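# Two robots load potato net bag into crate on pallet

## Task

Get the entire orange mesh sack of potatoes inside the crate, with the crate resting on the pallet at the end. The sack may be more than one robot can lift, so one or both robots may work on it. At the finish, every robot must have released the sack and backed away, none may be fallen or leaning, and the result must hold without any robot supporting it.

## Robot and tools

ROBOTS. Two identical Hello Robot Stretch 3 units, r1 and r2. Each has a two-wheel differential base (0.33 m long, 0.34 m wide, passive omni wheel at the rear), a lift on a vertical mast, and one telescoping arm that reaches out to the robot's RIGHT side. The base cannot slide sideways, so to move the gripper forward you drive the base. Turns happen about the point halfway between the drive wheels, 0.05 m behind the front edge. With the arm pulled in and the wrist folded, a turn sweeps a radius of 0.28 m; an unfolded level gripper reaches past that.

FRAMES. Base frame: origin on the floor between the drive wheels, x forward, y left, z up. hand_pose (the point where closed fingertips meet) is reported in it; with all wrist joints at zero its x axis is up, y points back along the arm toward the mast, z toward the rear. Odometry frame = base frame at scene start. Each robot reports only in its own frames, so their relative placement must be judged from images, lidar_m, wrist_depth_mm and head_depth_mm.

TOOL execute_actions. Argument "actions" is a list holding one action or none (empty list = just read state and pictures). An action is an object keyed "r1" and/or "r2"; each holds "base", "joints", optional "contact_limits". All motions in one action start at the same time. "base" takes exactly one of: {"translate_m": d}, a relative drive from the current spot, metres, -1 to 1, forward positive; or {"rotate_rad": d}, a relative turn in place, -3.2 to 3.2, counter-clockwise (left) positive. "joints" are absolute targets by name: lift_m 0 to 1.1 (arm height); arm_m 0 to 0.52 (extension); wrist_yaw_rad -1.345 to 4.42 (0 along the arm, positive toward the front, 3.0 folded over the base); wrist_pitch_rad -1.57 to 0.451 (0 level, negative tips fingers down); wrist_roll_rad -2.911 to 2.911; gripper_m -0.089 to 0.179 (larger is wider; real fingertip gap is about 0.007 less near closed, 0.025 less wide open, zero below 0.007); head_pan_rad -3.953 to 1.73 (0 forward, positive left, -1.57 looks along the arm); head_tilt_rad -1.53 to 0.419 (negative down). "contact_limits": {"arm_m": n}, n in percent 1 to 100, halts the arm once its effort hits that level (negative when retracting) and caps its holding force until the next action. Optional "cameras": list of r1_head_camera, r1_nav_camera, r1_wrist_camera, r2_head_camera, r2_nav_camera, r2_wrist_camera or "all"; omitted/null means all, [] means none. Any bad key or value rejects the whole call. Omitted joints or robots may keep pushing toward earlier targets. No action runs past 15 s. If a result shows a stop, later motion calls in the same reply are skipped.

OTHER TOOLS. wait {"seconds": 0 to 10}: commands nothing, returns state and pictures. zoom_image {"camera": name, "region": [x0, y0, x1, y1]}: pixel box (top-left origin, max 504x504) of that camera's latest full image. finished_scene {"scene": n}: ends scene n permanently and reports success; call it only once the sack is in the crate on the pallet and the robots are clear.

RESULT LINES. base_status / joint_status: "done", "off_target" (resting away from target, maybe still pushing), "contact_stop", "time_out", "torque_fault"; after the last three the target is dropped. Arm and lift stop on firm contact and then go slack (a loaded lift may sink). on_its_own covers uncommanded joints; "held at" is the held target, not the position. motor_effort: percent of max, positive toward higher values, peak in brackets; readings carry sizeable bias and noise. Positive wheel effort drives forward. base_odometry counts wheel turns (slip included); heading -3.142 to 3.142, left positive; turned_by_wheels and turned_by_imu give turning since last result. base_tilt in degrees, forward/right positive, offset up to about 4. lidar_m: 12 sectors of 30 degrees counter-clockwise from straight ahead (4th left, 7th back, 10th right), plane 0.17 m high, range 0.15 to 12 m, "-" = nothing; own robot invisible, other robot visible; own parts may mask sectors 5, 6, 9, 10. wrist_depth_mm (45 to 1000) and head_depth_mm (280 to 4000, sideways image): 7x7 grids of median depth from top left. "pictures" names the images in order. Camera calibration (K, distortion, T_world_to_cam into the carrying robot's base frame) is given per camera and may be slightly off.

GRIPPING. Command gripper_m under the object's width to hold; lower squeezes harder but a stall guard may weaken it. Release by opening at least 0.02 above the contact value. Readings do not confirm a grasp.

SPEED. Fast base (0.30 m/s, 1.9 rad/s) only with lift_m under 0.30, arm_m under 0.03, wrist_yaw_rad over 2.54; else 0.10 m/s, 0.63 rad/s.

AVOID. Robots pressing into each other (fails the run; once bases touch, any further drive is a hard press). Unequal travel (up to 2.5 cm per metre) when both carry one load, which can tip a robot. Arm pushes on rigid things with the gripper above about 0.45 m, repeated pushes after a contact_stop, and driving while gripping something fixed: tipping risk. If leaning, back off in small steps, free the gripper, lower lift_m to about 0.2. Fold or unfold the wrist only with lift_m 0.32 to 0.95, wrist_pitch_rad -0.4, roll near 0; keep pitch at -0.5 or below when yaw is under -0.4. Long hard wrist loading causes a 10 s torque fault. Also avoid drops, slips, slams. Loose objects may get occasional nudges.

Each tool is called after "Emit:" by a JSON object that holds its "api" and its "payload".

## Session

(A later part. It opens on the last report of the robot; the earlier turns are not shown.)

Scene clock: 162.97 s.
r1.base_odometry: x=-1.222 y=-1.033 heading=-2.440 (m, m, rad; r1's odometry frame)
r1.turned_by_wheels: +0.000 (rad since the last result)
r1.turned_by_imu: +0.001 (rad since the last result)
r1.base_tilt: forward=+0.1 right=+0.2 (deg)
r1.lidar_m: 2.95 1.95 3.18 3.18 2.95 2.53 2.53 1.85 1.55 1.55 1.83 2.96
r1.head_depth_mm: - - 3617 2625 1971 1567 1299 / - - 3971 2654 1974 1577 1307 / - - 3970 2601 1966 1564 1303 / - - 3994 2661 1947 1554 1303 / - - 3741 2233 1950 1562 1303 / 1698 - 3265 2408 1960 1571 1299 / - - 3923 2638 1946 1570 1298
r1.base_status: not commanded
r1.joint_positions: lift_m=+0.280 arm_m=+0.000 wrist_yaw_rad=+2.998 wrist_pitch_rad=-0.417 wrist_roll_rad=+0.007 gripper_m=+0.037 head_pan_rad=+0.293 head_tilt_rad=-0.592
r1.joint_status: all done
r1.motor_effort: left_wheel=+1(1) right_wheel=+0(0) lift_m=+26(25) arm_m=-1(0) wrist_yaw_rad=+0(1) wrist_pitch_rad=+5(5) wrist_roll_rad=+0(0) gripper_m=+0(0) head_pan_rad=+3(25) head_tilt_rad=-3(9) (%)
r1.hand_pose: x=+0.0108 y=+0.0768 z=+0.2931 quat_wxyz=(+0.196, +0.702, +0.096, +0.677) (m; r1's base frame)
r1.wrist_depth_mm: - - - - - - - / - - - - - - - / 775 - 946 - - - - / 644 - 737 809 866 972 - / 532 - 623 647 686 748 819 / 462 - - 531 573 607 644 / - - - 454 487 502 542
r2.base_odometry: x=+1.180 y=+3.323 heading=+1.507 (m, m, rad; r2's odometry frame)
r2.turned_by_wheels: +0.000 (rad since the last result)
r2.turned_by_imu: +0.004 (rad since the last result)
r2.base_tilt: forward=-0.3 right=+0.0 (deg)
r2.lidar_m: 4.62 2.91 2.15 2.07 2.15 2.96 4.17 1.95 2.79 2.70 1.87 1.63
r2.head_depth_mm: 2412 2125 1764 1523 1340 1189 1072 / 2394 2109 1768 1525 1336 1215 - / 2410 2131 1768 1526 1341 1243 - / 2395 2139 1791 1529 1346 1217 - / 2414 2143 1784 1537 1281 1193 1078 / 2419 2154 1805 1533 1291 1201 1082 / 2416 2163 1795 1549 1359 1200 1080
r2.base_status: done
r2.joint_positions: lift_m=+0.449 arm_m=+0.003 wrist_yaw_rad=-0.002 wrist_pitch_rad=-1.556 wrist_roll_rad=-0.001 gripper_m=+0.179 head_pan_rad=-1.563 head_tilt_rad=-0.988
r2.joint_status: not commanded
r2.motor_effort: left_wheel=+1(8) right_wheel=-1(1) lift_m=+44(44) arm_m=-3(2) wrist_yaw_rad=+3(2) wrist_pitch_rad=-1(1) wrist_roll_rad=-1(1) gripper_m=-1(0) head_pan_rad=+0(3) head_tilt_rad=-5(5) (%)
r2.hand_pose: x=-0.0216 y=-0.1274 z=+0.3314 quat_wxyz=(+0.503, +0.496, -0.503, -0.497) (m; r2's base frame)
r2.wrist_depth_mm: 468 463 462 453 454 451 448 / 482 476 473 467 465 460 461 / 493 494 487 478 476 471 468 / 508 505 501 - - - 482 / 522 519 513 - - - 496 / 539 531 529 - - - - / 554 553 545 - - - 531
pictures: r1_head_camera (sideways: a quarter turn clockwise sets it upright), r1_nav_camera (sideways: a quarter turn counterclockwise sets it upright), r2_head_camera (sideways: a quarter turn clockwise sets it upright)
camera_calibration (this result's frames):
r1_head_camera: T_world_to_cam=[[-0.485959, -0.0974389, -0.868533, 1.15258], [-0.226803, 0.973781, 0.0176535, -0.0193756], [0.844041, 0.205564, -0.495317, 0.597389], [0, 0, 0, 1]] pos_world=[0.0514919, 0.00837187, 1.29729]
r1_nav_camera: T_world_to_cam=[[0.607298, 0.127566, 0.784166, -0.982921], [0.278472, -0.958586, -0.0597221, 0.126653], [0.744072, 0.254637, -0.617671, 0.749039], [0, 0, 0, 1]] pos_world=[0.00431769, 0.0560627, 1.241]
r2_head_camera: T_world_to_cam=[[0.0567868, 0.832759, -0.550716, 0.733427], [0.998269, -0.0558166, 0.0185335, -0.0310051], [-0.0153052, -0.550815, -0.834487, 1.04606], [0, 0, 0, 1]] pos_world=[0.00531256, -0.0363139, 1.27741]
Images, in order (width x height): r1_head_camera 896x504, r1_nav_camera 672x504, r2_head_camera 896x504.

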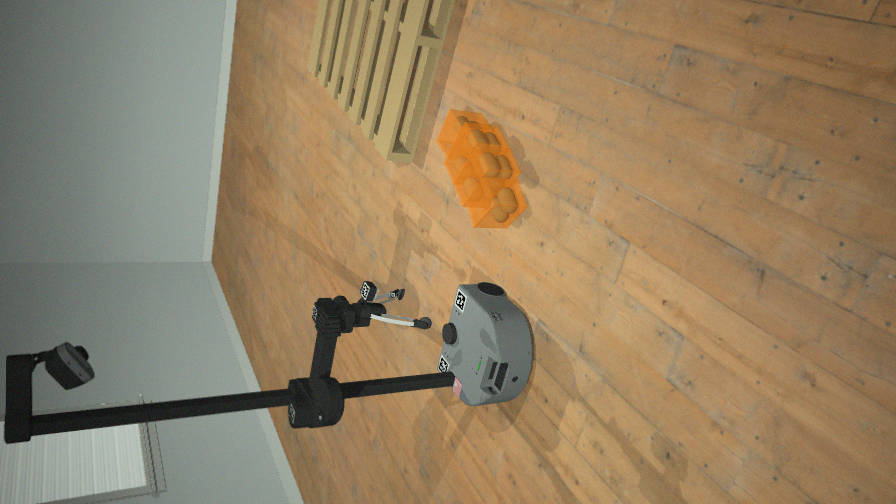

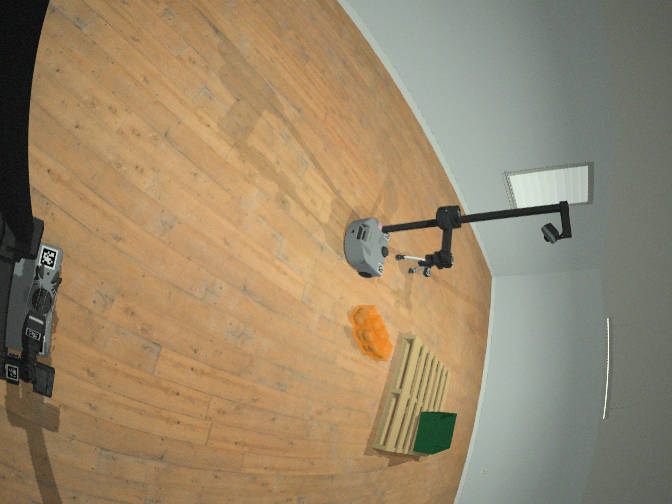

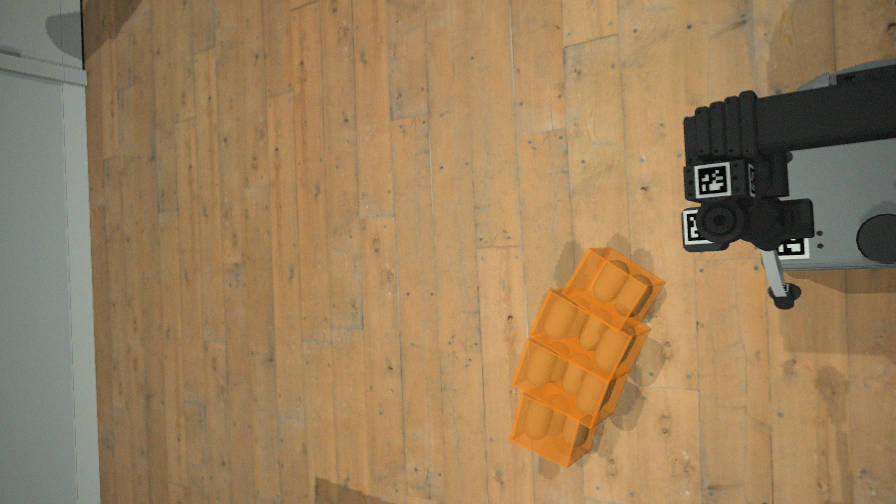

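Emit:
{"api": "execute_actions", "payload": {"actions": [{"r2":{"base":{"translate_m":0.06},"joints":{"gripper_m":0.0,"wrist_pitch_rad":-0.9,"lift_m":0.2}}}], "cameras": []}}

Emit:
{"api": "execute_actions", "payload": {"actions": [{"r2":{"joints":{"arm_m":0.32},"contact_limits":{"arm_m":55}}}], "cameras": ["r2_head_camera"]}}

Scene clock: 180.27 s.
r1.base_odometry: x=-1.222 y=-1.033 heading=-2.440 (m, m, rad; r1's odometry frame)
r1.turned_by_wheels: +0.000 (rad since the last result)
r1.turned_by_imu: +0.001 (rad since the last result)
r1.base_tilt: forward=+0.1 right=+0.5 (deg)
r1.lidar_m: 1.87 2.00 3.18 3.17 2.94 2.53 2.52 1.86 1.56 1.56 1.82 2.97
r1.head_depth_mm: - - 3585 2632 1959 1554 1302 / - - - 2630 1945 1557 1301 / - - 3991 2615 1958 1567 1304 / - - - 2503 1950 1555 1300 / - - - 2178 1940 1563 1297 / 1783 - 3692 2300 1952 1561 1301 / - - - 2631 1957 1562 1304
r1.base_status: not commanded
r1.joint_positions: lift_m=+0.280 arm_m=+0.000 wrist_yaw_rad=+2.998 wrist_pitch_rad=-0.417 wrist_roll_rad=+0.007 gripper_m=+0.037 head_pan_rad=+0.293 head_tilt_rad=-0.592
r1.joint_status: not commanded
r1.motor_effort: left_wheel=+1(1) right_wheel=+0(0) lift_m=+26(25) arm_m=-1(1) wrist_yaw_rad=+1(1) wrist_pitch_rad=+5(5) wrist_roll_rad=+0(0) gripper_m=+0(0) head_pan_rad=+2(4) head_tilt_rad=-3(3) (%)
r1.hand_pose: x=+0.0108 y=+0.0768 z=+0.2931 quat_wxyz=(+0.196, +0.702, +0.096, +0.677) (m; r1's base frame)
r1.wrist_depth_mm: - - - - - - - / - - - - - - - / 795 - 952 - - - - / 630 - 720 804 869 959 - / 530 - 617 650 695 735 803 / 460 - - 526 575 605 645 / - - - 450 482 508 535
r2.base_odometry: x=+1.184 y=+3.382 heading=+1.507 (m, m, rad; r2's odometry frame)
r2.turned_by_wheels: +0.000 (rad since the last result)
r2.turned_by_imu: +0.002 (rad since the last result)
r2.base_tilt: forward=-0.3 right=+0.0 (deg)
r2.lidar_m: 4.55 2.91 2.15 2.07 2.16 2.96 4.19 2.00 2.81 2.70 1.79 1.58
r2.head_depth_mm: 2438 2121 1776 1531 1335 1184 1073 / 2413 2117 1779 1529 1346 1187 - / 2408 2126 1782 1539 1338 1210 - / 2394 2140 1784 1521 1354 1213 - / 2400 2145 1785 1546 1281 1198 1076 / 2411 2125 1791 1541 1299 1201 1082 / 2411 2142 1789 1537 1351 1203 1085
r2.base_status: done
r2.joint_positions: lift_m=+0.201 arm_m=+0.003 wrist_yaw_rad=-0.002 wrist_pitch_rad=-0.912 wrist_roll_rad=-0.001 gripper_m=+0.000 head_pan_rad=-1.563 head_tilt_rad=-0.988
r2.joint_status: all done
r2.motor_effort: left_wheel=+0(9) right_wheel=-1(2) lift_m=+11(37) arm_m=-3(3) wrist_yaw_rad=+2(2) wrist_pitch_rad=+4(4) wrist_roll_rad=-1(1) gripper_m=-2(86) head_pan_rad=-3(1) head_tilt_rad=-5(5) (%)
r2.hand_pose: x=-0.0218 y=-0.2856 z=+0.1221 quat_wxyz=(+0.635, +0.311, -0.634, -0.312) (m; r2's base frame)
r2.wrist_depth_mm: 362 372 342 432 419 405 390 / 364 259 329 367 378 365 354 / 386 357 303 305 344 333 326 / 351 341 330 320 314 308 300 / 319 312 304 304 291 283 277 / 296 289 283 - 272 266 260 / 275 268 264 257 252 248 242
pictures: none
No camera images: the call's "cameras" was empty. Leave "cameras" out to get every camera's image.

Scene clock: 183.83 s.
r1.base_odometry: x=-1.222 y=-1.033 heading=-2.440 (m, m, rad; r1's odometry frame)
r1.turned_by_wheels: +0.000 (rad since the last result)
r1.turned_by_imu: +0.000 (rad since the last result)
r1.base_tilt: forward=+0.2 right=+0.3 (deg)
r1.lidar_m: 1.75 2.01 3.19 3.19 2.95 2.52 2.52 1.85 1.56 1.55 1.83 2.96
r1.head_depth_mm: - - 3592 2612 1953 1570 1304 / - - - 2618 1957 1568 1298 / - - 3997 2312 1961 1574 1305 / - - 3986 2502 1962 1556 1298 / - - 3959 2198 1971 1561 1297 / 1785 - 3767 2302 1955 1556 1301 / - - 3922 2618 1949 1558 1306
r1.base_status: not commanded
r1.joint_positions: lift_m=+0.280 arm_m=+0.000 wrist_yaw_rad=+2.998 wrist_pitch_rad=-0.417 wrist_roll_rad=+0.007 gripper_m=+0.037 head_pan_rad=+0.293 head_tilt_rad=-0.592
r1.joint_status: not commanded
r1.motor_effort: left_wheel=+1(1) right_wheel=+0(0) lift_m=+25(25) arm_m=-1(1) wrist_yaw_rad=+1(1) wrist_pitch_rad=+5(5) wrist_roll_rad=-1(0) gripper_m=+0(0) head_pan_rad=+4(4) head_tilt_rad=-3(3) (%)
r1.hand_pose: x=+0.0108 y=+0.0768 z=+0.2931 quat_wxyz=(+0.196, +0.702, +0.096, +0.677) (m; r1's base frame)
r1.wrist_depth_mm: - - - - - - - / - - - - - - - / 782 - 971 - - - - / 647 - 739 790 887 948 - / 534 - 623 649 693 746 793 / 466 - - 528 578 608 644 / - - - 455 485 503 539
r2.base_odometry: x=+1.184 y=+3.382 heading=+1.507 (m, m, rad; r2's odometry frame)
r2.turned_by_wheels: -0.001 (rad since the last result)
r2.turned_by_imu: +0.000 (rad since the last result)
r2.base_tilt: forward=-0.3 right=-0.1 (deg)
r2.lidar_m: 4.54 2.91 2.14 2.07 2.15 2.96 4.23 1.99 2.80 2.71 1.79 1.58
r2.head_depth_mm: 2406 2094 1764 1520 1337 1191 1077 / 2422 2110 1774 1533 1340 1193 - / 2386 2147 1779 1522 1322 1208 - / 2404 2148 1785 1527 1297 1196 - / 2416 2145 1783 1537 1298 1198 1078 / 2433 2149 1807 1542 1302 1207 1080 / 2418 2158 1816 1551 1328 1203 1089
r2.base_status: not commanded
r2.joint_positions: lift_m=+0.201 arm_m=+0.320 wrist_yaw_rad=-0.018 wrist_pitch_rad=-0.927 wrist_roll_rad=-0.001 gripper_m=+0.000 head_pan_rad=-1.563 head_tilt_rad=-0.988
r2.joint_status: all done
r2.on_its_own: wrist_yaw_rad is at rest, and its effort (+21) is outside its rest range (-12 to +12)
r2.motor_effort: left_wheel=-9(9) right_wheel=+10(10) lift_m=+11(11) arm_m=+5(8) wrist_yaw_rad=+21(21) wrist_pitch_rad=+8(16) wrist_roll_rad=+0(1) gripper_m=-5(5) head_pan_rad=-2(2) head_tilt_rad=-5(5) (%)
r2.contact_limits: arm_m 55 (drawing in: default 25, maximum 41; extending or still: default 35, maximum 57)
r2.hand_pose: x=-0.0240 y=-0.5990 z=+0.1200 quat_wxyz=(+0.630, +0.311, -0.634, -0.322) (m; r2's base frame)
r2.wrist_depth_mm: 457 448 430 418 403 394 382 / 417 399 387 380 368 359 349 / 376 363 353 343 334 328 321 / 341 332 324 318 309 302 297 / 187 201 300 299 289 281 275 / 239 232 220 - 270 262 257 / 215 219 213 252 250 246 240
pictures: r2_head_camera (sideways: a quarter turn clockwise sets it upright)
camera_calibration (this result's frames):
r2_head_camera: T_world_to_cam=[[0.0568054, 0.832758, -0.550716, 0.733427], [0.998268, -0.055839, 0.0185335, -0.0310051], [-0.0153175, -0.550814, -0.834487, 1.04606], [0, 0, 0, 1]] pos_world=[0.00531175, -0.0363139, 1.27741]
Images, in order (width x height): r2_head_camera 896x504.

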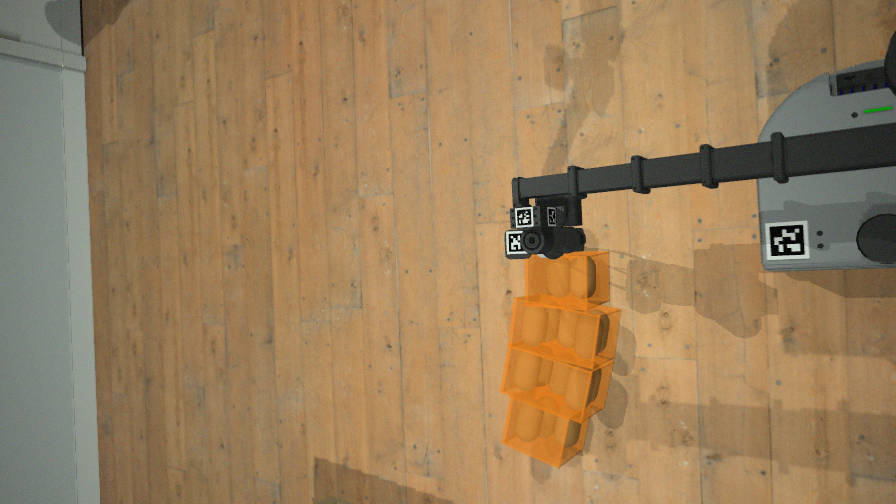

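Emit:
{"api": "execute_actions", "payload": {"actions": [{"r2":{"joints":{"arm_m":0.25}}}], "cameras": []}}

Emit:
{"api": "execute_actions", "payload": {"actions": [{"r2":{"joints":{"lift_m":0.6,"wrist_pitch_rad":-0.6}}}], "cameras": []}}

Emit:
{"api": "execute_actions", "payload": {"actions": [{"r2":{"base":{"translate_m":1.0}}}], "cameras": []}}

Emit:
{"api": "execute_actions", "payload": {"actions": [{"r2":{"base":{"translate_m":0.45},"joints":{"head_tilt_rad":-0.8}}}], "cameras": ["r2_head_camera"]}}

Scene clock: 196.23 s.
r1.base_odometry: x=-1.222 y=-1.033 heading=-2.440 (m, m, rad; r1's odometry frame)
r1.turned_by_wheels: +0.000 (rad since the last result)
r1.turned_by_imu: +0.000 (rad since the last result)
r1.base_tilt: forward=-0.1 right=+0.3 (deg)
r1.lidar_m: 1.77 2.00 3.19 3.19 2.94 2.53 2.53 1.85 1.55 1.56 1.82 2.96
r1.head_depth_mm: - - 3605 2624 1970 1560 1299 / - - - 2616 1945 1576 1300 / - - 3973 2630 1955 1565 1304 / - - 3997 2396 1965 1566 1299 / - - - 2205 1962 1567 1305 / 1770 - 3718 2311 1950 1555 1298 / - - 3942 2619 1947 1559 1303
r1.base_status: not commanded
r1.joint_positions: lift_m=+0.280 arm_m=+0.000 wrist_yaw_rad=+2.998 wrist_pitch_rad=-0.417 wrist_roll_rad=+0.007 gripper_m=+0.037 head_pan_rad=+0.293 head_tilt_rad=-0.592
r1.joint_status: not commanded
r1.motor_effort: left_wheel=+1(1) right_wheel=+0(0) lift_m=+25(25) arm_m=-1(1) wrist_yaw_rad=+2(2) wrist_pitch_rad=+5(5) wrist_roll_rad=+0(0) gripper_m=+0(0) head_pan_rad=+4(3) head_tilt_rad=-2(3) (%)
r1.hand_pose: x=+0.0108 y=+0.0768 z=+0.2931 quat_wxyz=(+0.196, +0.702, +0.096, +0.677) (m; r1's base frame)
r1.wrist_depth_mm: - - - - - - - / - - - - - - - / 779 - 965 - - - - / 647 - 741 795 866 968 - / 534 - 618 649 687 741 819 / 462 - - 527 575 603 655 / - - - 454 489 508 543
r2.base_odometry: x=+1.184 y=+3.382 heading=+1.507 (m, m, rad; r2's odometry frame)
r2.turned_by_wheels: +0.000 (rad since the last result)
r2.turned_by_imu: +0.001 (rad since the last result)
r2.base_tilt: forward=-0.4 right=+0.0 (deg)
r2.lidar_m: 4.54 2.90 2.14 2.07 2.15 2.96 4.22 2.00 2.80 2.71 1.79 1.58
r2.head_depth_mm: 2423 2102 1759 1513 1334 1191 1074 / 2413 2122 1784 1526 1344 1193 - / 2420 2109 1784 1545 1381 1212 - / 2400 2123 1781 1537 1304 1196 - / 2416 2146 1780 1531 1301 1191 1083 / 2418 2143 1797 1539 1297 1204 1080 / 2416 2139 1784 1541 1336 1205 1086
r2.base_status: not commanded
r2.joint_positions: lift_m=+0.201 arm_m=+0.250 wrist_yaw_rad=-0.013 wrist_pitch_rad=-0.908 wrist_roll_rad=-0.001 gripper_m=+0.000 head_pan_rad=-1.563 head_tilt_rad=-0.988
r2.joint_status: all done
r2.on_its_own: wrist_yaw_rad is at rest, and its effort (+16) is outside its rest range (-12 to +12)
r2.motor_effort: left_wheel=-6(9) right_wheel=+5(10) lift_m=+11(11) arm_m=-3(3) wrist_yaw_rad=+16(21) wrist_pitch_rad=+2(8) wrist_roll_rad=-1(0) gripper_m=-4(5) head_pan_rad=-1(3) head_tilt_rad=-5(5) (%)
r2.hand_pose: x=-0.0234 y=-0.5339 z=+0.1227 quat_wxyz=(+0.634, +0.306, -0.637, -0.314) (m; r2's base frame)
r2.wrist_depth_mm: 484 464 446 436 420 406 393 / 429 414 400 388 379 365 354 / 248 362 362 353 341 336 325 / 251 229 328 325 316 306 300 / 265 257 245 300 292 285 278 / 245 241 232 - 273 264 259 / 172 223 210 255 252 248 243
pictures: none
No camera images: the call's "cameras" was empty. Leave "cameras" out to get every camera's image.

Scene clock: 200.70 s.
r1.base_odometry: x=-1.222 y=-1.033 heading=-2.440 (m, m, rad; r1's odometry frame)
r1.turned_by_wheels: +0.000 (rad since the last result)
r1.turned_by_imu: +0.000 (rad since the last result)
r1.base_tilt: forward=+0.2 right=+0.4 (deg)
r1.lidar_m: 2.96 2.01 3.19 3.19 2.94 2.53 2.52 1.84 1.56 1.56 1.82 2.97
r1.head_depth_mm: - - 3609 2629 1981 1558 1303 / - - 3992 2616 1963 1557 1301 / - - 3704 2642 1945 1563 1305 / - - 3720 2608 1975 1566 1306 / - - 3715 2297 1958 1564 1299 / 1782 - 3485 2498 1952 1554 1310 / - - 3990 2613 1966 1572 1301
r1.base_status: not commanded
r1.joint_positions: lift_m=+0.280 arm_m=+0.000 wrist_yaw_rad=+2.998 wrist_pitch_rad=-0.417 wrist_roll_rad=+0.007 gripper_m=+0.037 head_pan_rad=+0.293 head_tilt_rad=-0.592
r1.joint_status: not commanded
r1.motor_effort: left_wheel=+1(1) right_wheel=+0(0) lift_m=+25(25) arm_m=-1(1) wrist_yaw_rad=+2(0) wrist_pitch_rad=+5(5) wrist_roll_rad=+0(0) gripper_m=+0(0) head_pan_rad=+3(3) head_tilt_rad=-3(2) (%)
r1.hand_pose: x=+0.0108 y=+0.0768 z=+0.2931 quat_wxyz=(+0.196, +0.702, +0.096, +0.677) (m; r1's base frame)
r1.wrist_depth_mm: - - - - - - - / - - - - - - - / 783 - 950 - - - - / 650 - 736 803 880 945 - / 525 - 626 652 681 739 807 / 466 - - 535 572 599 642 / - - - 454 489 511 534
r2.base_odometry: x=+1.184 y=+3.382 heading=+1.507 (m, m, rad; r2's odometry frame)
r2.turned_by_wheels: +0.000 (rad since the last result)
r2.turned_by_imu: +0.001 (rad since the last result)
r2.base_tilt: forward=-0.2 right=-0.1 (deg)
r2.lidar_m: 4.56 2.90 2.14 2.07 2.15 2.97 4.23 2.00 2.80 2.70 1.79 1.58
r2.head_depth_mm: 2414 2091 1771 1514 1337 1207 1089 / 2426 2123 1770 1520 1355 - - / 2435 2130 1783 - 1341 1203 - / 2398 2149 1787 1504 1320 1194 - / 2413 2132 1789 1538 1299 1201 1081 / 2423 2132 1789 1537 1298 1199 1085 / 2417 2164 1792 1542 1330 1201 1082
r2.base_status: not commanded
r2.joint_positions: lift_m=+0.599 arm_m=+0.250 wrist_yaw_rad=-0.003 wrist_pitch_rad=-0.616 wrist_roll_rad=-0.001 gripper_m=+0.000 head_pan_rad=-1.563 head_tilt_rad=-0.988
r2.joint_status: all done
r2.motor_effort: left_wheel=+1(6) right_wheel=-1(5) lift_m=+43(48) arm_m=-2(3) wrist_yaw_rad=+4(14) wrist_pitch_rad=+5(8) wrist_roll_rad=+0(0) gripper_m=-3(4) head_pan_rad=-1(2) head_tilt_rad=-5(5) (%)
r2.hand_pose: x=-0.0222 y=-0.5903 z=+0.5701 quat_wxyz=(+0.674, +0.214, -0.673, -0.216) (m; r2's base frame)
r2.wrist_depth_mm: - - - - - - - / - - - - - - - / - - - - - - - / 955 - - 979 947 905 895 / 832 906 878 891 833 799 779 / 794 795 768 - 734 709 701 / 724 698 677 664 652 647 618
pictures: none
No camera images: the call's "cameras" was empty. Leave "cameras" out to get every camera's image.

Scene clock: 211.87 s.
r1.base_odometry: x=-1.222 y=-1.033 heading=-2.440 (m, m, rad; r1's odometry frame)
r1.turned_by_wheels: +0.000 (rad since the last result)
r1.turned_by_imu: +0.001 (rad since the last result)
r1.base_tilt: forward=+0.2 right=+0.2 (deg)
r1.lidar_m: 2.90 3.72 3.17 3.17 2.94 2.52 2.53 1.85 1.56 1.56 1.82 2.97
r1.head_depth_mm: - - 3630 2612 1963 1564 1304 / - - 3966 2632 1951 1568 1302 / - - 3984 2612 1984 1558 1303 / - - 3916 2632 1961 1563 1307 / - - 3978 2629 1964 1557 1301 / - - 3959 2615 1954 1565 1299 / 3987 - 3956 2614 1953 1562 1297
r1.base_status: not commanded
r1.joint_positions: lift_m=+0.280 arm_m=+0.000 wrist_yaw_rad=+2.998 wrist_pitch_rad=-0.417 wrist_roll_rad=+0.007 gripper_m=+0.037 head_pan_rad=+0.293 head_tilt_rad=-0.592
r1.joint_status: not commanded
r1.motor_effort: left_wheel=+1(2) right_wheel=+0(0) lift_m=+25(25) arm_m=-1(1) wrist_yaw_rad=+2(2) wrist_pitch_rad=+5(5) wrist_roll_rad=+0(0) gripper_m=+0(0) head_pan_rad=+3(3) head_tilt_rad=-3(4) (%)
r1.hand_pose: x=+0.0108 y=+0.0768 z=+0.2931 quat_wxyz=(+0.196, +0.702, +0.096, +0.677) (m; r1's base frame)
r1.wrist_depth_mm: - - - - - - - / - - - - - - - / 796 - 969 - - - - / 641 - 744 820 883 984 - / 535 - 616 643 686 736 818 / 460 - - 529 571 601 636 / - - - 449 489 508 537
r2.base_odometry: x=+1.248 y=+4.380 heading=+1.507 (m, m, rad; r2's odometry frame)
r2.turned_by_wheels: +0.000 (rad since the last result)
r2.turned_by_imu: +0.007 (rad since the last result)
r2.base_tilt: forward=-0.3 right=+0.1 (deg)
r2.lidar_m: 3.55 2.88 2.12 2.06 2.14 2.97 5.23 2.90 2.80 1.00 1.01 3.69
r2.head_depth_mm: 2451 2116 1768 1514 1335 1203 1088 / 2442 2111 1780 1519 1362 - - / 2419 2133 1620 - 1223 1187 - / 2418 2137 1701 1435 1262 1175 - / 2402 2120 1688 1440 1280 1183 1081 / 2406 2139 1585 1431 1288 1191 1078 / 2423 2178 1596 1414 1288 1202 1083
r2.base_status: done
r2.joint_positions: lift_m=+0.599 arm_m=+0.250 wrist_yaw_rad=-0.003 wrist_pitch_rad=-0.616 wrist_roll_rad=-0.001 gripper_m=+0.000 head_pan_rad=-1.563 head_tilt_rad=-0.988
r2.joint_status: not commanded
r2.motor_effort: left_wheel=+0(7) right_wheel=-1(2) lift_m=+44(44) arm_m=-2(2) wrist_yaw_rad=+4(4) wrist_pitch_rad=+5(5) wrist_roll_rad=+0(0) gripper_m=-3(3) head_pan_rad=-2(2) head_tilt_rad=-5(5) (%)
r2.hand_pose: x=-0.0222 y=-0.5903 z=+0.5701 quat_wxyz=(+0.674, +0.214, -0.673, -0.216) (m; r2's base frame)
r2.wrist_depth_mm: - - - - - - - / - - - - - - - / 939 - 990 - - - - / 672 677 753 848 826 917 893 / 734 741 739 796 695 799 764 / 705 687 660 - 613 694 703 / 610 601 663 569 624 625 625
pictures: none
No camera images: the call's "cameras" was empty. Leave "cameras" out to get every camera's image.

Scene clock: 217.53 s.
r1.base_odometry: x=-1.222 y=-1.033 heading=-2.440 (m, m, rad; r1's odometry frame)
r1.turned_by_wheels: +0.000 (rad since the last result)
r1.turned_by_imu: +0.001 (rad since the last result)
r1.base_tilt: forward=+0.1 right=+0.3 (deg)
r1.lidar_m: 2.95 3.70 3.19 3.18 2.93 2.53 2.52 1.85 1.56 1.56 1.82 2.97
r1.head_depth_mm: - - 3627 2625 1956 1568 1307 / - - 3922 2611 1962 1560 1309 / - - 3507 2656 1964 1565 1296 / - - 3925 2615 1961 1567 1299 / - - 3973 2647 1954 1561 1292 / - - 3991 2638 1955 1553 1298 / - - - 2612 1950 1561 1300
r1.base_status: not commanded
r1.joint_positions: lift_m=+0.280 arm_m=+0.000 wrist_yaw_rad=+2.998 wrist_pitch_rad=-0.417 wrist_roll_rad=+0.007 gripper_m=+0.037 head_pan_rad=+0.293 head_tilt_rad=-0.592
r1.joint_status: not commanded
r1.motor_effort: left_wheel=+1(0) right_wheel=+0(0) lift_m=+26(25) arm_m=-1(1) wrist_yaw_rad=+1(2) wrist_pitch_rad=+5(5) wrist_roll_rad=+0(0) gripper_m=+0(0) head_pan_rad=+3(3) head_tilt_rad=-3(3) (%)
r1.hand_pose: x=+0.0108 y=+0.0768 z=+0.2931 quat_wxyz=(+0.196, +0.702, +0.096, +0.677) (m; r1's base frame)
r1.wrist_depth_mm: - - - - - - - / - - - - - - - / 771 - 976 - - - - / 637 - 732 811 882 971 - / 532 - 620 656 684 751 811 / 463 - - 527 572 609 640 / - - - 454 486 508 534
r2.base_odometry: x=+1.276 y=+4.830 heading=+1.507 (m, m, rad; r2's odometry frame)
r2.turned_by_wheels: +0.000 (rad since the last result)
r2.turned_by_imu: +0.003 (rad since the last result)
r2.base_tilt: forward=-0.3 right=+0.0 (deg)
r2.lidar_m: 3.09 2.86 2.12 2.05 2.14 2.97 5.65 3.32 2.81 0.96 0.98 3.21
r2.head_depth_mm: 2323 2628 2232 1657 1397 1190 1103 / 2349 2642 2252 1654 1424 - 1095 / 2333 2621 2237 1621 - 1192 1104 / 2315 2665 2254 1624 1376 1225 1110 / 2308 2640 2272 1617 1401 1203 1112 / 2306 2640 2289 1578 1420 1174 1116 / 2270 2644 2277 1815 1430 1180 1119
r2.base_status: done
r2.joint_positions: lift_m=+0.599 arm_m=+0.250 wrist_yaw_rad=-0.003 wrist_pitch_rad=-0.616 wrist_roll_rad=-0.001 gripper_m=+0.000 head_pan_rad=-1.563 head_tilt_rad=-0.804
r2.joint_status: all done
r2.motor_effort: left_wheel=+0(6) right_wheel=-1(3) lift_m=+44(44) arm_m=-2(2) wrist_yaw_rad=+4(4) wrist_pitch_rad=+5(5) wrist_roll_rad=+0(0) gripper_m=-4(4) head_pan_rad=-2(2) head_tilt_rad=+2(18) (%)
r2.hand_pose: x=-0.0222 y=-0.5903 z=+0.5701 quat_wxyz=(+0.674, +0.214, -0.673, -0.216) (m; r2's base frame)
r2.wrist_depth_mm: - - - - - - - / - - 928 925 - - - / - - 974 954 863 962 903 / - 809 649 659 707 793 750 / 934 765 718 728 701 675 651 / 812 667 670 - 725 620 594 / 716 612 581 580 555 536 525
pictures: r2_head_camera (sideways: a quarter turn clockwise sets it upright)
camera_calibration (this result's frames):
r2_head_camera: T_world_to_cam=[[0.0576741, 0.717778, -0.693879, 0.919954], [0.998234, -0.0513757, 0.0298263, -0.0457127], [-0.0142398, -0.694374, -0.719474, 0.896504], [0, 0, 0, 1]] pos_world=[0.00534055, -0.0401625, 1.28471]
Images, in order (width x height): r2_head_camera 896x504.

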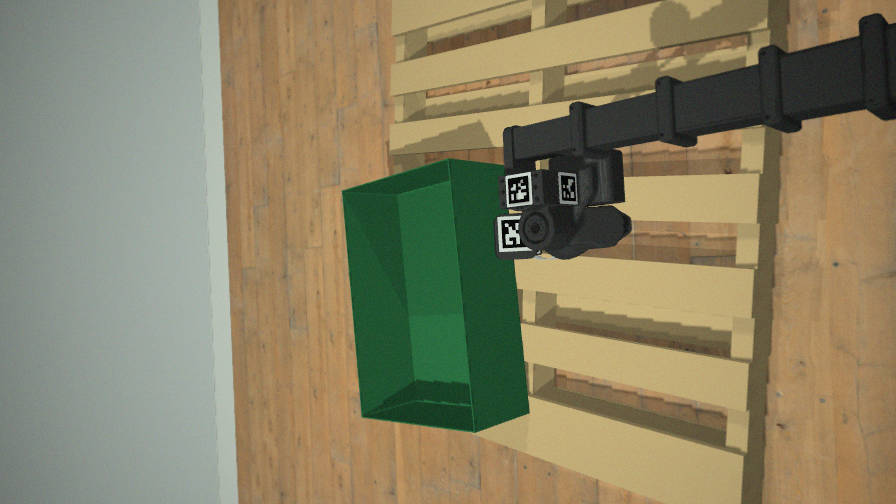

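Emit:
{"api": "execute_actions", "payload": {"actions": [{"r2":{"base":{"rotate_rad":-0.34}}}], "cameras": []}}

Emit:
{"api": "execute_actions", "payload": {"actions": [{"r2":{"base":{"translate_m":0.5}}}], "cameras": []}}

Emit:
{"api": "execute_actions", "payload": {"actions": [{"r2":{"base":{"rotate_rad":0.34}}}], "cameras": []}}

Emit:
{"api": "execute_actions", "payload": {"actions": [{"r2":{"base":{"translate_m":-0.37},"joints":{"arm_m":0.5}}}], "cameras": ["r2_head_camera"]}}

Scene clock: 225.27 s.
r1.base_odometry: x=-1.222 y=-1.033 heading=-2.440 (m, m, rad; r1's odometry frame)
r1.turned_by_wheels: +0.000 (rad since the last result)
r1.turned_by_imu: +0.000 (rad since the last result)
r1.base_tilt: forward=+0.1 right=+0.4 (deg)
r1.lidar_m: 2.95 3.71 3.19 3.18 2.93 2.52 2.52 1.85 1.56 1.56 1.82 2.97
r1.head_depth_mm: - - 3641 2636 1955 1559 1309 / - - - 2633 1958 1556 1303 / - - 3501 2634 1944 1564 1307 / - - 3951 2631 1945 1563 1296 / - - - 2640 1965 1562 1296 / - - - 2633 1955 1562 1295 / - - 3979 2612 1950 1568 1306
r1.base_status: not commanded
r1.joint_positions: lift_m=+0.280 arm_m=+0.000 wrist_yaw_rad=+2.998 wrist_pitch_rad=-0.417 wrist_roll_rad=+0.007 gripper_m=+0.037 head_pan_rad=+0.293 head_tilt_rad=-0.592
r1.joint_status: not commanded
r1.motor_effort: left_wheel=+0(1) right_wheel=+0(0) lift_m=+26(25) arm_m=-1(1) wrist_yaw_rad=+1(1) wrist_pitch_rad=+5(5) wrist_roll_rad=+0(0) gripper_m=+0(0) head_pan_rad=+4(3) head_tilt_rad=-3(3) (%)
r1.hand_pose: x=+0.0108 y=+0.0768 z=+0.2931 quat_wxyz=(+0.196, +0.702, +0.096, +0.677) (m; r1's base frame)
r1.wrist_depth_mm: - - - - - - - / - - - - - - - / 777 - 970 - - - - / 637 - 741 797 866 969 - / 541 - 626 650 690 754 813 / 466 - - 526 580 605 647 / - - - 451 488 511 535
r2.base_odometry: x=+1.276 y=+4.830 heading=+1.167 (m, m, rad; r2's odometry frame)
r2.turned_by_wheels: -0.340 (rad since the last result)
r2.turned_by_imu: -0.344 (rad since the last result)
r2.base_tilt: forward=-0.3 right=-0.1 (deg)
r2.lidar_m: 3.11 3.09 2.47 2.06 2.05 2.30 3.73 3.34 3.30 0.97 0.96 3.05
r2.head_depth_mm: 2817 2968 2227 1774 1359 1212 1118 / 2674 2947 2208 1719 1378 - 1090 / 2587 2821 2245 1688 - 1191 1103 / 2469 2762 2263 1693 1421 1201 1102 / 2393 2645 2277 1580 1417 1222 1098 / 2305 2627 2290 1640 1388 1205 1077 / 2230 2496 2281 1584 1331 1182 1060
r2.base_status: done
r2.joint_positions: lift_m=+0.599 arm_m=+0.250 wrist_yaw_rad=-0.003 wrist_pitch_rad=-0.616 wrist_roll_rad=-0.001 gripper_m=+0.000 head_pan_rad=-1.563 head_tilt_rad=-0.803
r2.joint_status: not commanded
r2.motor_effort: left_wheel=+1(6) right_wheel=-1(4) lift_m=+44(44) arm_m=-2(2) wrist_yaw_rad=+3(3) wrist_pitch_rad=+5(5) wrist_roll_rad=+0(1) gripper_m=-3(4) head_pan_rad=-3(2) head_tilt_rad=+1(2) (%)
r2.hand_pose: x=-0.0221 y=-0.5903 z=+0.5701 quat_wxyz=(+0.674, +0.214, -0.673, -0.216) (m; r2's base frame)
r2.wrist_depth_mm: - - - - - - - / - - - - - - - / 823 906 961 - 972 - - / 859 878 655 913 795 849 891 / 572 640 715 745 720 667 774 / 629 666 669 - 611 609 596 / 620 600 660 637 619 611 515
pictures: none
No camera images: the call's "cameras" was empty. Leave "cameras" out to get every camera's image.

Scene clock: 231.43 s.
r1.base_odometry: x=-1.222 y=-1.033 heading=-2.440 (m, m, rad; r1's odometry frame)
r1.turned_by_wheels: +0.000 (rad since the last result)
r1.turned_by_imu: +0.001 (rad since the last result)
r1.base_tilt: forward=+0.0 right=+0.4 (deg)
r1.lidar_m: 2.95 3.71 3.19 3.18 2.94 2.53 2.53 1.85 1.56 1.55 1.82 2.97
r1.head_depth_mm: - - 3559 2618 1961 1565 1311 / - - 3738 2617 1964 1557 1307 / - - 3798 2638 1947 1567 1303 / - - 3963 2620 1962 1560 1303 / - - 3957 2626 1955 1556 1304 / - - 3938 2645 1977 1562 1305 / - - 3986 2632 1944 1563 1295
r1.base_status: not commanded
r1.joint_positions: lift_m=+0.280 arm_m=+0.000 wrist_yaw_rad=+2.998 wrist_pitch_rad=-0.417 wrist_roll_rad=+0.007 gripper_m=+0.037 head_pan_rad=+0.293 head_tilt_rad=-0.592
r1.joint_status: not commanded
r1.motor_effort: left_wheel=+0(1) right_wheel=-1(0) lift_m=+25(25) arm_m=-1(1) wrist_yaw_rad=+1(1) wrist_pitch_rad=+5(5) wrist_roll_rad=+0(0) gripper_m=+0(0) head_pan_rad=+3(4) head_tilt_rad=-3(2) (%)
r1.hand_pose: x=+0.0108 y=+0.0768 z=+0.2931 quat_wxyz=(+0.196, +0.702, +0.096, +0.677) (m; r1's base frame)
r1.wrist_depth_mm: - - - - - - - / - - - - - - - / 784 - 958 - - - - / 642 - 736 808 877 975 - / 534 - 612 640 683 741 804 / 461 - - 530 574 607 648 / - - - 451 487 509 540
r2.base_odometry: x=+1.473 y=+5.289 heading=+1.167 (m, m, rad; r2's odometry frame)
r2.turned_by_wheels: +0.000 (rad since the last result)
r2.turned_by_imu: +0.004 (rad since the last result)
r2.base_tilt: forward=-0.3 right=+0.0 (deg)
r2.lidar_m: 2.63 2.62 2.66 2.21 2.21 2.47 4.03 3.73 0.97 0.78 1.04 2.87
r2.head_depth_mm: 2648 2894 2224 1679 1401 1175 1125 / 2513 2824 2210 1507 1375 - 1078 / 2438 2731 2242 1611 - 1197 1062 / 2352 2650 2256 1617 1317 1224 1065 / 2243 2547 2268 1549 1295 1151 1054 / 2175 2449 2327 1724 1470 1274 1112 / 2070 2356 2292 1815 1508 1282 1117
r2.base_status: done
r2.joint_positions: lift_m=+0.599 arm_m=+0.250 wrist_yaw_rad=-0.003 wrist_pitch_rad=-0.616 wrist_roll_rad=-0.001 gripper_m=+0.000 head_pan_rad=-1.563 head_tilt_rad=-0.803
r2.joint_status: not commanded
r2.motor_effort: left_wheel=+1(8) right_wheel=-1(2) lift_m=+44(43) arm_m=-2(2) wrist_yaw_rad=+5(3) wrist_pitch_rad=+5(5) wrist_roll_rad=+0(0) gripper_m=-3(3) head_pan_rad=-2(1) head_tilt_rad=+1(1) (%)
r2.hand_pose: x=-0.0221 y=-0.5903 z=+0.5701 quat_wxyz=(+0.674, +0.214, -0.673, -0.216) (m; r2's base frame)
r2.wrist_depth_mm: - - - - - - - / - - - 886 887 - - / - - 798 892 879 733 883 / - - 833 808 620 736 755 / 937 906 703 532 673 679 669 / 816 787 621 - 623 607 595 / 717 701 572 634 620 600 541
pictures: none
No camera images: the call's "cameras" was empty. Leave "cameras" out to get every camera's image.

Scene clock: 233.03 s.
r1.base_odometry: x=-1.222 y=-1.033 heading=-2.440 (m, m, rad; r1's odometry frame)
r1.turned_by_wheels: +0.000 (rad since the last result)
r1.turned_by_imu: +0.000 (rad since the last result)
r1.base_tilt: forward=+0.0 right=+0.3 (deg)
r1.lidar_m: 2.96 3.69 3.19 3.19 2.95 2.52 2.52 1.85 1.56 1.56 1.82 2.97
r1.head_depth_mm: - - 3599 2656 1963 1565 1309 / - - 3715 2629 1966 1565 1299 / - - 3783 2609 1966 1567 1301 / - - 3970 2628 1965 1562 1309 / - - 3951 2611 1960 1563 1302 / - - 3927 2637 1960 1568 1300 / - - 3954 2623 1953 1568 1307
r1.base_status: not commanded
r1.joint_positions: lift_m=+0.280 arm_m=+0.000 wrist_yaw_rad=+2.998 wrist_pitch_rad=-0.417 wrist_roll_rad=+0.007 gripper_m=+0.037 head_pan_rad=+0.293 head_tilt_rad=-0.592
r1.joint_status: not commanded
r1.motor_effort: left_wheel=+1(1) right_wheel=+0(0) lift_m=+26(25) arm_m=-1(1) wrist_yaw_rad=+2(2) wrist_pitch_rad=+5(5) wrist_roll_rad=+0(0) gripper_m=+0(0) head_pan_rad=+4(3) head_tilt_rad=-2(4) (%)
r1.hand_pose: x=+0.0108 y=+0.0768 z=+0.2931 quat_wxyz=(+0.196, +0.702, +0.096, +0.677) (m; r1's base frame)
r1.wrist_depth_mm: - - - - - - - / - - - - - - - / 789 - 968 - - - - / 637 - 743 804 885 956 - / 532 - 626 654 681 745 812 / 461 - - 519 572 606 639 / - - - 453 488 508 532
r2.base_odometry: x=+1.473 y=+5.289 heading=+1.507 (m, m, rad; r2's odometry frame)
r2.turned_by_wheels: +0.340 (rad since the last result)
r2.turned_by_imu: +0.346 (rad since the last result)
r2.base_tilt: forward=-0.3 right=-0.2 (deg)
r2.lidar_m: 2.61 2.73 2.28 2.21 2.30 3.21 3.74 3.58 0.81 0.78 2.68 2.71
r2.head_depth_mm: 2206 2529 2189 1538 1299 1173 1025 / 2215 2550 2239 1549 1328 - 1041 / 2174 2530 2232 1541 - 1216 1056 / 2179 2518 2242 1739 1457 1203 1062 / 2176 2493 2266 1804 1494 1280 1107 / 2153 2496 2290 1813 1500 1283 1117 / 2138 2459 2311 1810 1500 1289 1116
r2.base_status: done
r2.joint_positions: lift_m=+0.599 arm_m=+0.250 wrist_yaw_rad=-0.002 wrist_pitch_rad=-0.616 wrist_roll_rad=-0.001 gripper_m=+0.000 head_pan_rad=-1.563 head_tilt_rad=-0.803
r2.joint_status: not commanded
r2.motor_effort: left_wheel=-2(10) right_wheel=+1(5) lift_m=+44(44) arm_m=-2(2) wrist_yaw_rad=+3(3) wrist_pitch_rad=+5(5) wrist_roll_rad=-1(0) gripper_m=-4(3) head_pan_rad=-2(2) head_tilt_rad=+1(1) (%)
r2.hand_pose: x=-0.0220 y=-0.5903 z=+0.5701 quat_wxyz=(+0.674, +0.214, -0.673, -0.216) (m; r2's base frame)
r2.wrist_depth_mm: - - - - - - - / - - - - - 798 755 / - - - - 831 840 767 / - - - 967 770 754 718 / 931 900 890 877 521 520 526 / 800 792 778 - 577 591 587 / 724 703 680 644 575 556 525
pictures: none
No camera images: the call's "cameras" was empty. Leave "cameras" out to get every camera's image.

Scene clock: 237.90 s.
r1.base_odometry: x=-1.222 y=-1.033 heading=-2.440 (m, m, rad; r1's odometry frame)
r1.turned_by_wheels: +0.000 (rad since the last result)
r1.turned_by_imu: +0.001 (rad since the last result)
r1.base_tilt: forward=+0.1 right=+0.4 (deg)
r1.lidar_m: 2.96 3.70 3.17 3.18 2.95 2.53 2.52 1.85 1.56 1.56 1.83 2.97
r1.head_depth_mm: - - 3591 2642 1975 1555 1302 / - - 3732 2621 1965 1561 1300 / - - 3512 2630 1969 1565 1300 / - - 3976 2648 1955 1559 1301 / - - - 2614 1951 1557 1300 / - - 3891 2639 1943 1569 1304 / - - 3935 2612 1954 1558 1305
r1.base_status: not commanded
r1.joint_positions: lift_m=+0.280 arm_m=+0.000 wrist_yaw_rad=+2.998 wrist_pitch_rad=-0.417 wrist_roll_rad=+0.007 gripper_m=+0.037 head_pan_rad=+0.293 head_tilt_rad=-0.592
r1.joint_status: not commanded
r1.motor_effort: left_wheel=+0(0) right_wheel=+0(0) lift_m=+26(25) arm_m=-1(1) wrist_yaw_rad=+1(3) wrist_pitch_rad=+5(5) wrist_roll_rad=+0(0) gripper_m=+0(0) head_pan_rad=+3(3) head_tilt_rad=-2(3) (%)
r1.hand_pose: x=+0.0108 y=+0.0768 z=+0.2931 quat_wxyz=(+0.196, +0.702, +0.096, +0.677) (m; r1's base frame)
r1.wrist_depth_mm: - - - - - - - / - - - - - - - / 778 - 947 - - - - / 646 - 744 800 892 964 - / 533 - 621 648 696 750 801 / 467 - - 527 570 595 658 / - - - 451 488 513 540
r2.base_odometry: x=+1.449 y=+4.920 heading=+1.507 (m, m, rad; r2's odometry frame)
r2.turned_by_wheels: +0.000 (rad since the last result)
r2.turned_by_imu: +0.000 (rad since the last result)
r2.base_tilt: forward=-0.2 right=+0.1 (deg)
r2.lidar_m: 2.99 3.11 2.29 2.21 2.31 3.21 5.79 3.37 0.83 0.79 0.80 3.10
r2.head_depth_mm: 2205 2526 2214 1653 1351 1161 1019 / 2163 2519 2228 1561 1359 - 1016 / 2178 2498 2310 1522 1326 1218 1048 / 2162 2509 2262 1528 1316 1212 1037 / 2165 2504 2260 1548 1307 1201 1047 / 2164 2477 2272 1719 1317 1187 1057 / 2143 2502 2300 1829 1497 1252 1059
r2.base_status: done
r2.joint_positions: lift_m=+0.599 arm_m=+0.500 wrist_yaw_rad=-0.002 wrist_pitch_rad=-0.616 wrist_roll_rad=-0.001 gripper_m=+0.000 head_pan_rad=-1.563 head_tilt_rad=-0.803
r2.joint_status: all done
r2.motor_effort: left_wheel=-3(10) right_wheel=+2(2) lift_m=+44(44) arm_m=+4(5) wrist_yaw_rad=+3(4) wrist_pitch_rad=+5(5) wrist_roll_rad=+0(0) gripper_m=-3(2) head_pan_rad=-2(3) head_tilt_rad=+1(2) (%)
r2.hand_pose: x=-0.0220 y=-0.8399 z=+0.5702 quat_wxyz=(+0.674, +0.214, -0.673, -0.215) (m; r2's base frame)
r2.wrist_depth_mm: - - - - - - - / - - - - - - - / - - - - - - - / - - 636 625 651 659 873 / 932 877 696 699 688 546 669 / 813 572 631 - 611 555 584 / 721 482 568 545 534 512 409
pictures: r2_head_camera (sideways: a quarter turn clockwise sets it upright)
camera_calibration (this result's frames):
r2_head_camera: T_world_to_cam=[[0.0576766, 0.717431, -0.694237, 0.920421], [0.998234, -0.0513606, 0.0298557, -0.045751], [-0.014237, -0.694733, -0.719127, 0.896053], [0, 0, 0, 1]] pos_world=[0.00534062, -0.0401711, 1.28473]
Images, in order (width x height): r2_head_camera 896x504.

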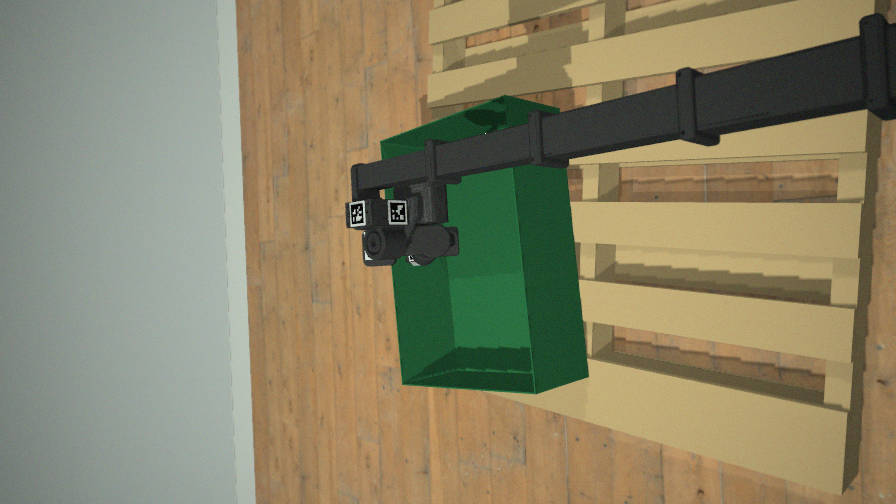

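Emit:
{"api": "execute_actions", "payload": {"actions": [{"r2":{"base":{"translate_m":0.12},"joints":{"arm_m":0.52}}}], "cameras": []}}

Emit:
{"api": "execute_actions", "payload": {"actions": [{"r2":{"joints":{"lift_m":0.29}}}], "cameras": []}}

Emit:
{"api": "execute_actions", "payload": {"actions": [{"r2":{"joints":{"arm_m":0.15},"contact_limits":{"arm_m":40}}}], "cameras": ["r2_head_camera"]}}

Scene clock: 245.83 s.
r1.base_odometry: x=-1.222 y=-1.033 heading=-2.440 (m, m, rad; r1's odometry frame)
r1.turned_by_wheels: +0.000 (rad since the last result)
r1.turned_by_imu: +0.001 (rad since the last result)
r1.base_tilt: forward=+0.2 right=+0.2 (deg)
r1.lidar_m: 2.95 3.71 3.20 3.18 2.95 2.53 2.52 1.85 1.56 1.56 1.82 2.97
r1.head_depth_mm: - - 3661 2625 1972 1566 1303 / - - 3573 2620 1964 1561 1303 / - - 3662 2639 1947 1557 1304 / - - 3969 2602 1952 1559 1298 / - - 3974 2630 1939 1562 1302 / - - 3984 2607 1943 1560 1301 / - - 3989 2625 1958 1564 1302
r1.base_status: not commanded
r1.joint_positions: lift_m=+0.280 arm_m=+0.000 wrist_yaw_rad=+2.998 wrist_pitch_rad=-0.417 wrist_roll_rad=+0.007 gripper_m=+0.037 head_pan_rad=+0.293 head_tilt_rad=-0.592
r1.joint_status: not commanded
r1.motor_effort: left_wheel=+0(0) right_wheel=+0(0) lift_m=+25(25) arm_m=+0(1) wrist_yaw_rad=+2(1) wrist_pitch_rad=+5(5) wrist_roll_rad=+0(0) gripper_m=+0(0) head_pan_rad=+3(3) head_tilt_rad=-3(3) (%)
r1.hand_pose: x=+0.0108 y=+0.0768 z=+0.2931 quat_wxyz=(+0.196, +0.702, +0.096, +0.677) (m; r1's base frame)
r1.wrist_depth_mm: - - - - - - - / - - - - - - - / 782 - 958 - - - - / 638 - 740 808 878 953 - / 534 - 610 650 690 746 798 / 462 - - 526 576 603 650 / - - - 448 491 508 534
r2.base_odometry: x=+1.457 y=+5.040 heading=+1.507 (m, m, rad; r2's odometry frame)
r2.turned_by_wheels: +0.000 (rad since the last result)
r2.turned_by_imu: +0.001 (rad since the last result)
r2.base_tilt: forward=-0.2 right=-0.1 (deg)
r2.lidar_m: 2.87 3.00 2.28 2.21 2.31 3.23 3.46 3.50 0.82 0.78 2.67 2.96
r2.head_depth_mm: 2210 2506 2211 1657 1350 1206 1051 / 2170 2502 2244 1522 1302 - 1034 / 2178 2501 2337 1524 1304 1193 1046 / 2197 2496 2355 1541 1305 1200 1042 / 2169 2515 2284 1579 1319 1208 1055 / 2163 2476 2270 1804 1511 1232 1059 / 2161 2474 2301 1807 1504 1274 1119
r2.base_status: done
r2.joint_positions: lift_m=+0.599 arm_m=+0.520 wrist_yaw_rad=-0.002 wrist_pitch_rad=-0.616 wrist_roll_rad=-0.001 gripper_m=+0.000 head_pan_rad=-1.563 head_tilt_rad=-0.803
r2.joint_status: all done
r2.motor_effort: left_wheel=-4(5) right_wheel=+1(4) lift_m=+44(44) arm_m=+4(7) wrist_yaw_rad=+3(3) wrist_pitch_rad=+5(5) wrist_roll_rad=+0(0) gripper_m=-3(2) head_pan_rad=-2(2) head_tilt_rad=+1(1) (%)
r2.hand_pose: x=-0.0220 y=-0.8599 z=+0.5702 quat_wxyz=(+0.674, +0.214, -0.673, -0.215) (m; r2's base frame)
r2.wrist_depth_mm: - - - - - - - / - - - - - - - / - - - - - - - / - - - 612 611 623 699 / 939 909 678 656 674 648 513 / 820 791 600 - 607 583 509 / 716 709 481 551 533 525 495
pictures: none
No camera images: the call's "cameras" was empty. Leave "cameras" out to get every camera's image.

Scene clock: 249.47 s.
r1.base_odometry: x=-1.222 y=-1.033 heading=-2.440 (m, m, rad; r1's odometry frame)
r1.turned_by_wheels: +0.000 (rad since the last result)
r1.turned_by_imu: +0.000 (rad since the last result)
r1.base_tilt: forward=+0.2 right=-0.1 (deg)
r1.lidar_m: 2.95 3.73 3.19 3.18 2.94 2.53 2.53 1.85 1.55 1.55 1.82 2.97
r1.head_depth_mm: - - 3606 2616 1956 1573 1307 / - - 3592 2645 1964 1569 1302 / - - 3694 2629 1960 1561 1301 / - - 3947 2631 1958 1547 1299 / - - - 2625 1948 1575 1304 / - - 3944 2599 1956 1558 1311 / - - 3976 2645 1957 1561 1302
r1.base_status: not commanded
r1.joint_positions: lift_m=+0.280 arm_m=+0.000 wrist_yaw_rad=+2.998 wrist_pitch_rad=-0.417 wrist_roll_rad=+0.007 gripper_m=+0.037 head_pan_rad=+0.293 head_tilt_rad=-0.592
r1.joint_status: not commanded
r1.motor_effort: left_wheel=+1(1) right_wheel=+0(0) lift_m=+25(25) arm_m=-1(1) wrist_yaw_rad=+1(1) wrist_pitch_rad=+5(5) wrist_roll_rad=+0(0) gripper_m=+0(0) head_pan_rad=+3(3) head_tilt_rad=-2(2) (%)
r1.hand_pose: x=+0.0108 y=+0.0768 z=+0.2931 quat_wxyz=(+0.196, +0.702, +0.096, +0.677) (m; r1's base frame)
r1.wrist_depth_mm: - - - - - - - / - - - - - - - / 798 - 957 - - - - / 643 - 742 801 872 943 - / 534 - 623 651 681 753 792 / 466 - - 530 578 601 642 / - - - 454 491 510 533
r2.base_odometry: x=+1.457 y=+5.040 heading=+1.507 (m, m, rad; r2's odometry frame)
r2.turned_by_wheels: +0.000 (rad since the last result)
r2.turned_by_imu: +0.001 (rad since the last result)
r2.base_tilt: forward=-0.2 right=+0.0 (deg)
r2.lidar_m: 2.87 3.00 2.29 2.21 2.31 3.20 3.49 3.48 0.82 0.78 2.67 2.98
r2.head_depth_mm: 2185 2526 2227 1648 1347 1206 1033 / 2196 2517 2232 1531 1323 1223 1047 / 2170 2518 2239 1552 1324 1218 1048 / 2165 2489 2253 1567 1317 1197 1038 / 2165 2484 2287 1574 1314 1204 1057 / 2149 2481 2267 1804 1500 1227 1060 / 2166 2478 2291 1820 1504 1285 1121
r2.base_status: not commanded
r2.joint_positions: lift_m=+0.291 arm_m=+0.520 wrist_yaw_rad=+0.000 wrist_pitch_rad=-0.560 wrist_roll_rad=-0.015 gripper_m=+0.000 head_pan_rad=-1.563 head_tilt_rad=-0.803
r2.joint_status: lift_m contact_stop (moved -0.308 of -0.309)
r2.on_its_own: lift_m is slack since a contact_stop, until your next command for it
r2.motor_effort: left_wheel=-3(4) right_wheel=+1(1) lift_m=+27(38) arm_m=+2(4) wrist_yaw_rad=+1(3) wrist_pitch_rad=-12(12) wrist_roll_rad=+5(5) gripper_m=-3(2) head_pan_rad=-2(1) head_tilt_rad=+1(1) (%)
r2.hand_pose: x=-0.0216 y=-0.8691 z=+0.2733 quat_wxyz=(+0.685, +0.197, -0.674, -0.194) (m; r2's base frame)
r2.wrist_depth_mm: - - 382 384 386 397 399 / - 332 417 422 433 440 442 / 228 301 467 473 470 473 440 / 210 295 432 420 410 396 384 / 206 284 366 374 351 337 329 / 202 275 322 - 309 296 288 / 197 270 281 274 266 264 258
pictures: none
No camera images: the call's "cameras" was empty. Leave "cameras" out to get every camera's image.

not run: a stop came earlier in this reply.

Emit:
{"api": "execute_actions", "payload": {"actions": [], "cameras": ["r2_head_camera","r2_wrist_camera"]}}

Scene clock: 250.83 s.
r1.base_odometry: x=-1.222 y=-1.033 heading=-2.440 (m, m, rad; r1's odometry frame)
r1.turned_by_wheels: +0.000 (rad since the last result)
r1.turned_by_imu: +0.000 (rad since the last result)
r1.base_tilt: forward=+0.1 right=+0.4 (deg)
r1.lidar_m: 2.96 3.73 3.18 3.19 2.95 2.52 2.53 1.85 1.56 1.56 1.83 2.97
r1.head_depth_mm: - - 3610 2595 1971 1565 1305 / - - 3549 2611 1966 1553 1301 / - - 3697 2630 1951 1567 1298 / - - 3935 2637 1957 1559 1301 / - - 3908 2659 1954 1558 1297 / - - 3969 2639 1956 1557 1300 / - - 3992 2629 1959 1560 1304
r1.base_status: not commanded
r1.joint_positions: lift_m=+0.280 arm_m=+0.000 wrist_yaw_rad=+2.998 wrist_pitch_rad=-0.417 wrist_roll_rad=+0.007 gripper_m=+0.037 head_pan_rad=+0.293 head_tilt_rad=-0.592
r1.joint_status: not commanded
r1.motor_effort: left_wheel=+0(1) right_wheel=+0(0) lift_m=+25(25) arm_m=-1(1) wrist_yaw_rad=+1(1) wrist_pitch_rad=+5(5) wrist_roll_rad=+0(0) gripper_m=+0(0) head_pan_rad=+4(3) head_tilt_rad=-3(2) (%)
r1.hand_pose: x=+0.0108 y=+0.0768 z=+0.2931 quat_wxyz=(+0.196, +0.702, +0.096, +0.677) (m; r1's base frame)
r1.wrist_depth_mm: - - - - - - - / - - - - - - - / 787 - 962 - - - - / 651 - 727 802 881 957 - / 535 - 626 651 697 752 808 / 458 - - 534 574 607 649 / - - - 449 486 504 542
r2.base_odometry: x=+1.457 y=+5.040 heading=+1.507 (m, m, rad; r2's odometry frame)
r2.turned_by_wheels: +0.000 (rad since the last result)
r2.turned_by_imu: +0.000 (rad since the last result)
r2.base_tilt: forward=-0.3 right=-0.1 (deg)
r2.lidar_m: 2.87 2.99 2.28 2.21 2.31 3.21 3.50 3.48 0.82 0.78 2.66 2.97
r2.head_depth_mm: 2185 2542 2224 1650 1350 1211 1036 / 2207 2542 2236 1522 1324 1213 1050 / 2172 2505 2247 1547 1330 1222 1050 / 2168 2508 2257 1559 1319 1198 1043 / 2159 2490 2276 1583 1312 1203 1054 / 2159 2479 2297 1806 1498 1232 1059 / 2153 2483 2264 1820 1494 1282 1121
r2.base_status: not commanded
r2.joint_positions: lift_m=+0.291 arm_m=+0.520 wrist_yaw_rad=+0.000 wrist_pitch_rad=-0.560 wrist_roll_rad=-0.015 gripper_m=+0.000 head_pan_rad=-1.563 head_tilt_rad=-0.803
r2.joint_status: lift_m contact_stop (moved -0.308 of -0.309)
r2.on_its_own: lift_m is slack since a contact_stop, until your next command for it
r2.motor_effort: left_wheel=-4(4) right_wheel=+1(1) lift_m=+27(38) arm_m=+2(4) wrist_yaw_rad=+0(3) wrist_pitch_rad=-11(12) wrist_roll_rad=+5(5) gripper_m=-3(2) head_pan_rad=-3(1) head_tilt_rad=+1(1) (%)
r2.hand_pose: x=-0.0216 y=-0.8691 z=+0.2733 quat_wxyz=(+0.685, +0.197, -0.674, -0.194) (m; r2's base frame)
r2.wrist_depth_mm: - - 382 381 388 395 400 / - 332 417 427 432 440 442 / 227 302 466 474 475 470 441 / 210 294 431 421 409 395 382 / 206 285 369 374 351 336 329 / 202 276 322 - 308 296 287 / 198 270 282 275 267 264 257
pictures: r2_head_camera (sideways: a quarter turn clockwise sets it upright), r2_wrist_camera
camera_calibration (this result's frames):
r2_head_camera: T_world_to_cam=[[0.0576767, 0.717431, -0.694237, 0.920421], [0.998234, -0.0513608, 0.0298557, -0.045751], [-0.0142371, -0.694733, -0.719127, 0.896053], [0, 0, 0, 1]] pos_world=[0.00534061, -0.0401711, 1.28473]
r2_wrist_camera: T_world_to_cam=[[-0.996889, 0.0306005, -0.0726367, 0.036569], [0.0740276, 0.679921, -0.729539, 0.821996], [0.027063, -0.732646, -0.680071, -0.283661], [0, 0, 0, 1]] pos_world=[-0.0167184, -0.767835, 0.409425]
Images, in order (width x height): r2_head_camera 896x504, r2_wrist_camera 644x364.

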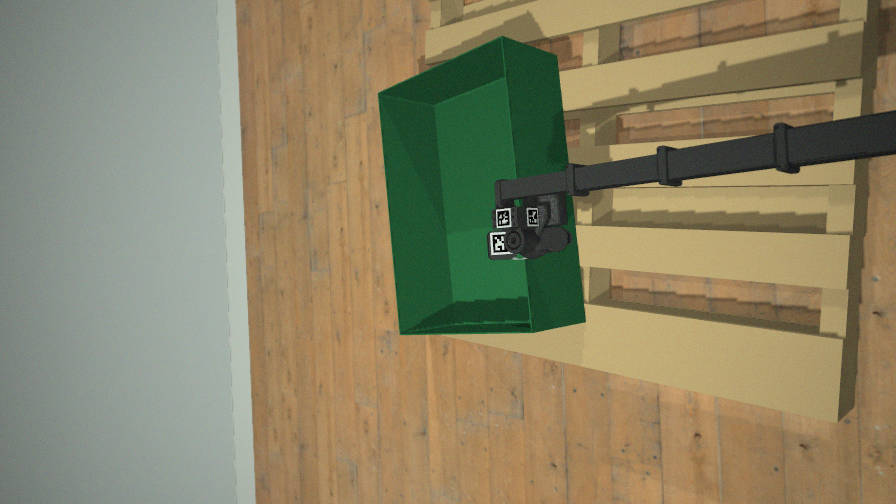

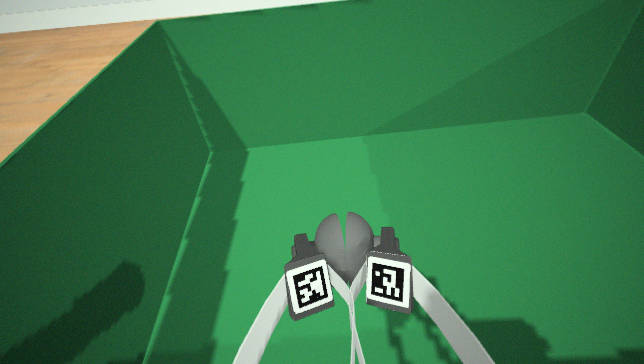

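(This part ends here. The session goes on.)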